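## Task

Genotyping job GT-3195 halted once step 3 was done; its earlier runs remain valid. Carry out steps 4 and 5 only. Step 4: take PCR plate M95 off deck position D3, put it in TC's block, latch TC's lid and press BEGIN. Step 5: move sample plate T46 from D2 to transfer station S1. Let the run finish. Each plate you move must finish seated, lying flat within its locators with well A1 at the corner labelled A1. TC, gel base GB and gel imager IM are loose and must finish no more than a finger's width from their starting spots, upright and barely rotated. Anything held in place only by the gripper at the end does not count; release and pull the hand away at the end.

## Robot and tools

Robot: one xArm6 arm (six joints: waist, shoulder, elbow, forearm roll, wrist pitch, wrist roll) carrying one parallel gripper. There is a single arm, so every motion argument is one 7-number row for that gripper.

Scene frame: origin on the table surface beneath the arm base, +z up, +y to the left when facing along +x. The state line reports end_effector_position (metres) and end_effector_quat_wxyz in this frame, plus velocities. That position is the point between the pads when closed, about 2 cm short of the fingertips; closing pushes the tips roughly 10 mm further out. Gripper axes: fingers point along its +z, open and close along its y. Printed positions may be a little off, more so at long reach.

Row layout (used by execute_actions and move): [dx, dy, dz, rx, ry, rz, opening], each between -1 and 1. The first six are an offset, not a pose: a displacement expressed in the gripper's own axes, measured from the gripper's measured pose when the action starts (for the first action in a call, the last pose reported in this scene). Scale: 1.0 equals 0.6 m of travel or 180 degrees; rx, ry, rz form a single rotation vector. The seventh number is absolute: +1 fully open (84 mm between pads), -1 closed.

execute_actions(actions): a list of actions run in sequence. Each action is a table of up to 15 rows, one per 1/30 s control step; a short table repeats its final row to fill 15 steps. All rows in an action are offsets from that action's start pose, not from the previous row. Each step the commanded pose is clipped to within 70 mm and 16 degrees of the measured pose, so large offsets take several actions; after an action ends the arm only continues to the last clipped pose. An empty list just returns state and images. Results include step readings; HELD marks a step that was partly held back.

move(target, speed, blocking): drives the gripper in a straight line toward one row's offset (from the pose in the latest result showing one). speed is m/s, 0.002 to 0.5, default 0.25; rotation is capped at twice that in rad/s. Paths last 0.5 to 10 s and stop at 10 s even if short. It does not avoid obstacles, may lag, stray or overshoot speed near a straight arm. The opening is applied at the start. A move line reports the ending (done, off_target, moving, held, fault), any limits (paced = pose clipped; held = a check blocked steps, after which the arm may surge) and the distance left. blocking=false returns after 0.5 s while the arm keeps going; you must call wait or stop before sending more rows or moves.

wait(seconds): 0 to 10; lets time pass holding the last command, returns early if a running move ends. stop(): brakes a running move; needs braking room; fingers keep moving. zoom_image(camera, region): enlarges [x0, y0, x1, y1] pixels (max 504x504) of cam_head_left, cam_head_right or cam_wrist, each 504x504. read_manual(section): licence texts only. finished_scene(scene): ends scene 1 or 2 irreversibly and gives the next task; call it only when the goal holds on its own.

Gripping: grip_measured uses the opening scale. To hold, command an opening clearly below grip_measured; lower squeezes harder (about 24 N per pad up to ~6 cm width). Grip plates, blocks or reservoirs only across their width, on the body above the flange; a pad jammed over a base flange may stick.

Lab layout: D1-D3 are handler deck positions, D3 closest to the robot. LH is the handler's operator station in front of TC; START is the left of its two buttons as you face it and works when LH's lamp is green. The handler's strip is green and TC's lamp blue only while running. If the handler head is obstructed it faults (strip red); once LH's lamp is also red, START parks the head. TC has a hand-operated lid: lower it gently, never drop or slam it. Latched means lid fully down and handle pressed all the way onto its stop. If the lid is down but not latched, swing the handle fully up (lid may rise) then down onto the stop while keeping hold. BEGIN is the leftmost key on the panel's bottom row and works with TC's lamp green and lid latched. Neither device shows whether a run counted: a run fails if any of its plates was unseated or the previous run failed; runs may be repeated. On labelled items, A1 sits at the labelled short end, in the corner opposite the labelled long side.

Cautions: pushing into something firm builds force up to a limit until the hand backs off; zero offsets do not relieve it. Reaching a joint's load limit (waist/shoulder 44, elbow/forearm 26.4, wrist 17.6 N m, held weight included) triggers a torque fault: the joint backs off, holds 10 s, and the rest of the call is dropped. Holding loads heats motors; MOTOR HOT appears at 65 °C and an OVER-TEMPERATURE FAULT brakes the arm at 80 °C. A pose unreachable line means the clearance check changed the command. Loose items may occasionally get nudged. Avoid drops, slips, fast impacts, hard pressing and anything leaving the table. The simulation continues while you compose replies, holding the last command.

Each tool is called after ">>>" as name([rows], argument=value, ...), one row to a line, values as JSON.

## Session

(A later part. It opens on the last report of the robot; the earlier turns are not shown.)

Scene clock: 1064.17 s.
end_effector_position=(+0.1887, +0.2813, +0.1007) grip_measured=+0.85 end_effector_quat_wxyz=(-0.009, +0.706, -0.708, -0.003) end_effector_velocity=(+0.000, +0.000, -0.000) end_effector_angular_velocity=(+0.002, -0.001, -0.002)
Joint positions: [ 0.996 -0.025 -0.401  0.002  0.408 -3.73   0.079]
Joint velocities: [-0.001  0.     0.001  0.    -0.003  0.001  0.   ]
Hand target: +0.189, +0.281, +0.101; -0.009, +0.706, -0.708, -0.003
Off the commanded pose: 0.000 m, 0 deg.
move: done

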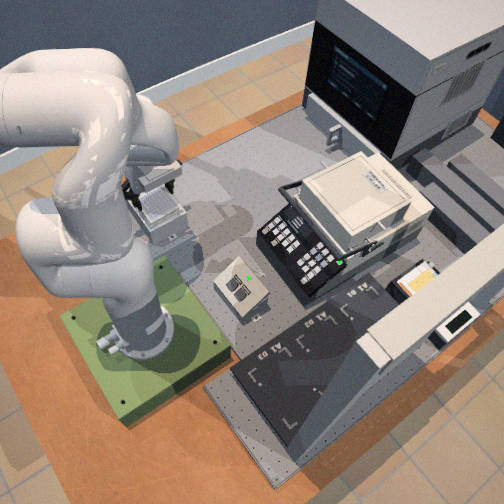

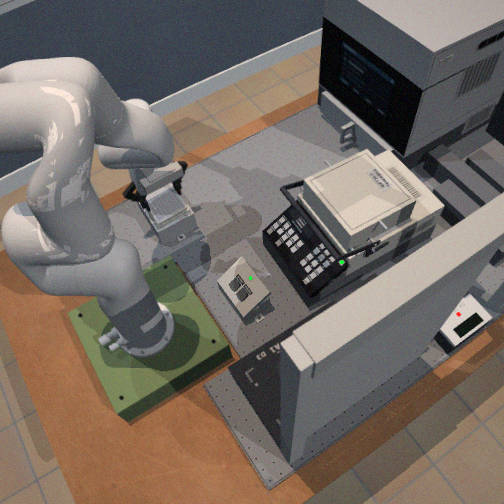

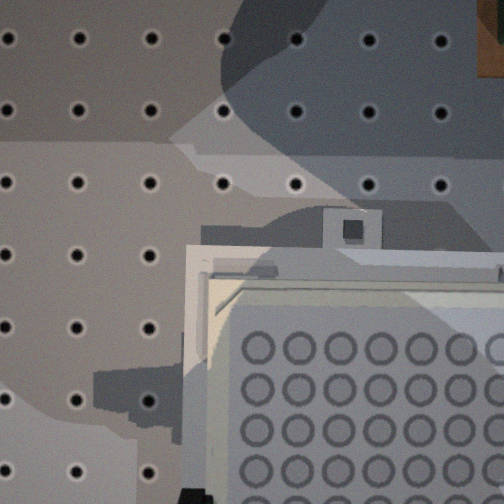

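>>> move(target=[-0.002,0,0.013,0,0,0,0.65], speed=0.005)

Scene clock: 1068.37 s.
end_effector_position=(+0.1898, +0.2835, +0.0945) grip_measured=+0.99 end_effector_quat_wxyz=(-0.011, +0.706, -0.708, -0.003) end_effector_velocity=(-0.001, +0.001, +0.001) end_effector_angular_velocity=(+0.002, -0.001, +0.004)
Joint positions: [ 0.997  0.004 -0.405  0.001  0.378 -3.731  0.084]
Joint velocities: [ 0.004 -0.001 -0.     0.001 -0.001 -0.001 -0.   ]
Hand target: +0.189, +0.283, +0.093; -0.009, +0.706, -0.708, -0.003
Off the commanded pose: 0.002 m, 0 deg.
move: done

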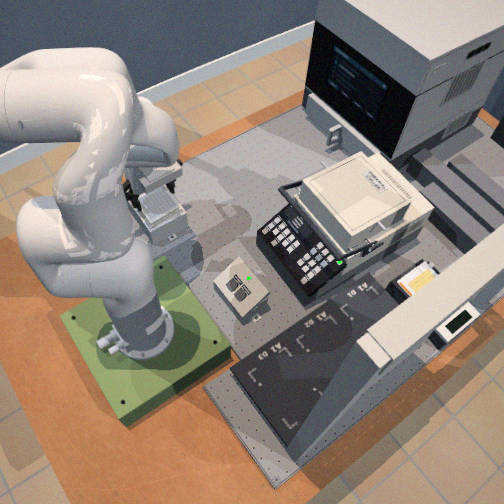

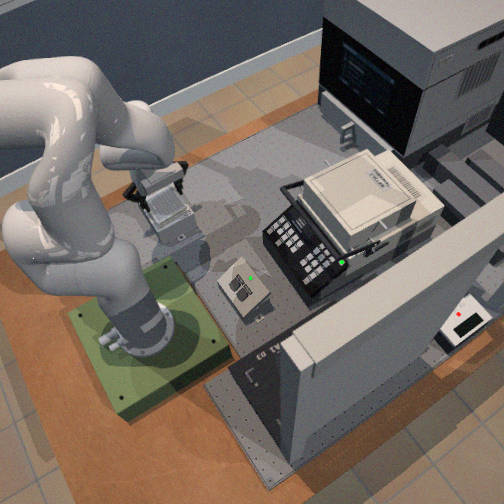

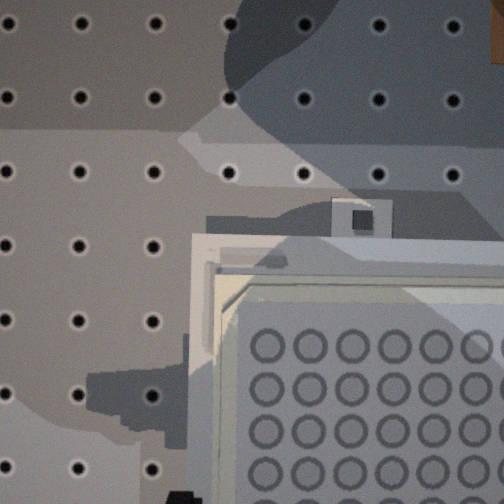

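>>> move(target=[0,0,-0.004,0,0,0,1], speed=0.004)

>>> move(target=[0,0,-0.09,0,0,0,1], speed=0.03)

Scene clock: 1076.60 s.
end_effector_position=(+0.1892, +0.2831, +0.0962) grip_measured=+1.00 end_effector_quat_wxyz=(-0.010, +0.706, -0.708, -0.003) end_effector_velocity=(+0.001, -0.000, +0.001) end_effector_angular_velocity=(-0.000, -0.000, -0.001)
Joint positions: [ 0.998 -0.004 -0.404  0.002  0.387 -3.73   0.084]
Joint velocities: [-0.002 -0.003 -0.001 -0.001  0.004 -0.     0.   ]
Hand target: +0.190, +0.283, +0.097; -0.011, +0.706, -0.708, -0.003
Off the commanded pose: 0.001 m, 0 deg.
move: done

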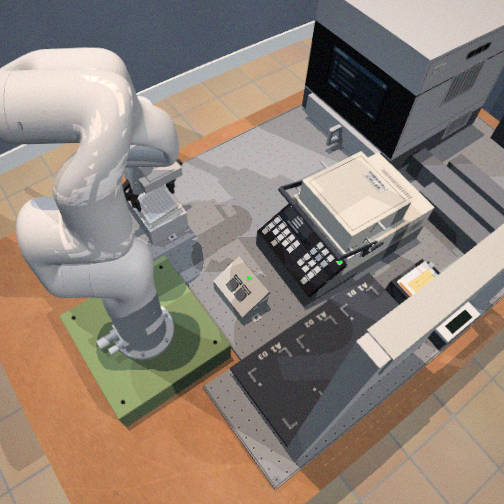

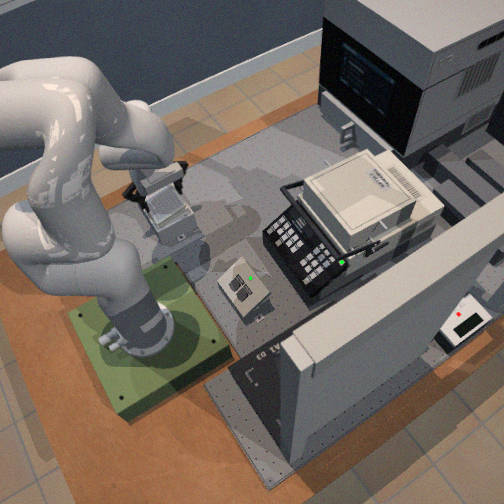

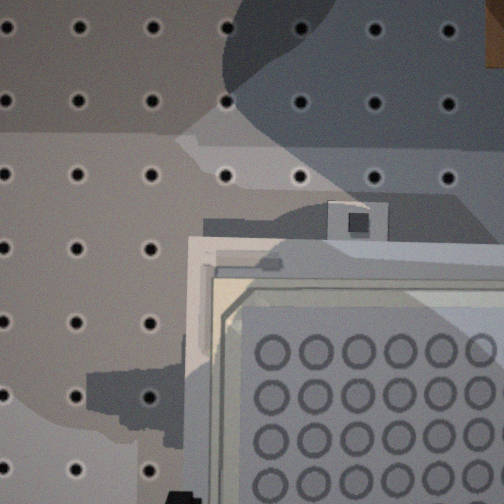

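Scene clock: 1078.70 s.
end_effector_position=(+0.1886, +0.2821, +0.1500) grip_measured=+1.00 end_effector_quat_wxyz=(-0.010, +0.706, -0.708, -0.003) end_effector_velocity=(-0.001, -0.001, -0.000) end_effector_angular_velocity=(-0.003, +0.002, +0.000)
Joint positions: [ 0.998 -0.196 -0.42   0.001  0.596 -3.73   0.084]
Joint velocities: [ 0.001 -0.001  0.001  0.     0.003  0.001 -0.   ]
Hand target: +0.189, +0.282, +0.150; -0.010, +0.706, -0.708, -0.003
Off the commanded pose: 0.000 m, 0 deg.
move: done

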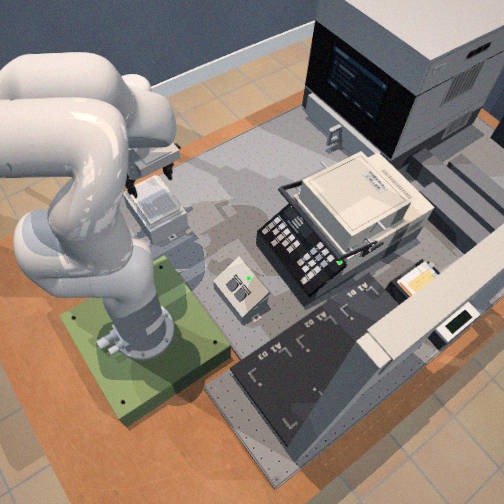

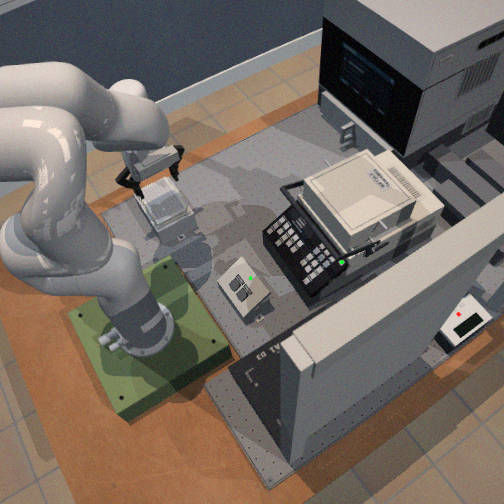

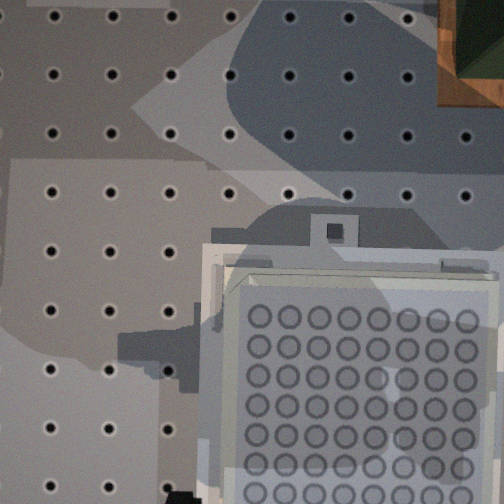

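>>> zoom_image(camera="cam_wrist", region=[190,230,504,400])

>>> zoom_image(camera="cam_head_right", region=[120,160,220,250])

Region (190, 230, 504, 400) of cam_wrist's 504x504 image, scaled by 1.605, with more detail than that image has; it fills the top 273 rows of this view, and the rest is white.

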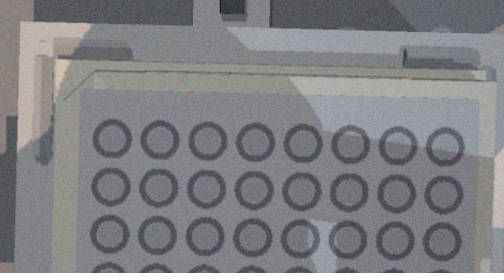

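Region (120, 160, 220, 250) of cam_head_right's 504x504 image, scaled by 5.040, with more detail than that image has; it fills the top 454 rows of this view, and the rest is white.

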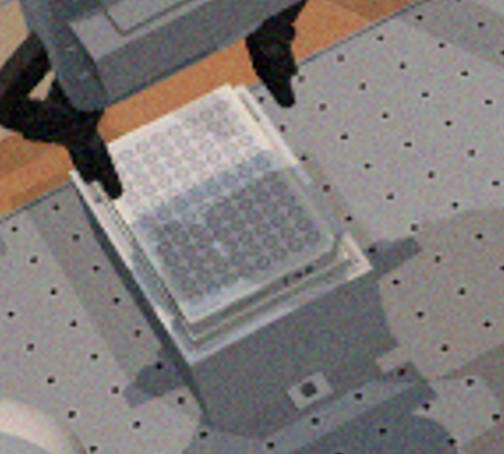

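>>> move(target=[0,0,-0.2,0,0,0,1])

>>> finished_scene(scene=2)

Scene clock: 1086.23 s.
end_effector_position=(+0.1872, +0.2797, +0.2692) grip_measured=+1.00 end_effector_quat_wxyz=(-0.009, +0.706, -0.708, -0.003) end_effector_velocity=(+0.001, +0.002, +0.005) end_effector_angular_velocity=(+0.008, -0.005, +0.001)
Joint positions: [ 0.998 -0.463 -0.584  0.001  1.028 -3.73   0.084]
Joint velocities: [ 0.001 -0.006 -0.009 -0.     0.005 -0.001  0.   ]
Hand target: +0.187, +0.280, +0.270; -0.010, +0.706, -0.708, -0.003
Off the commanded pose: 0.001 m, 0 deg.
move: done

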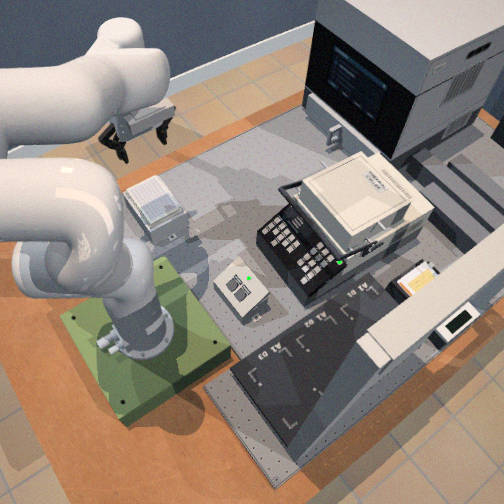

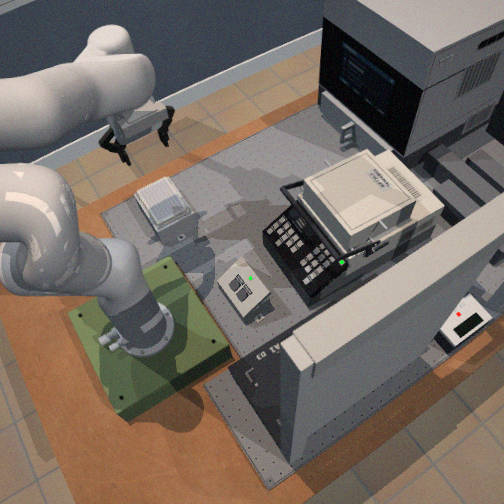

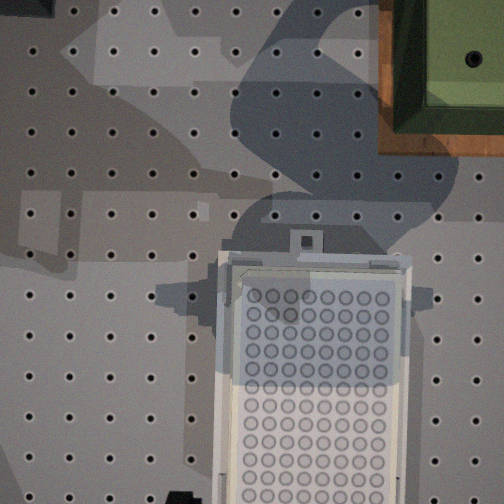

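The scene is finished: the task was done.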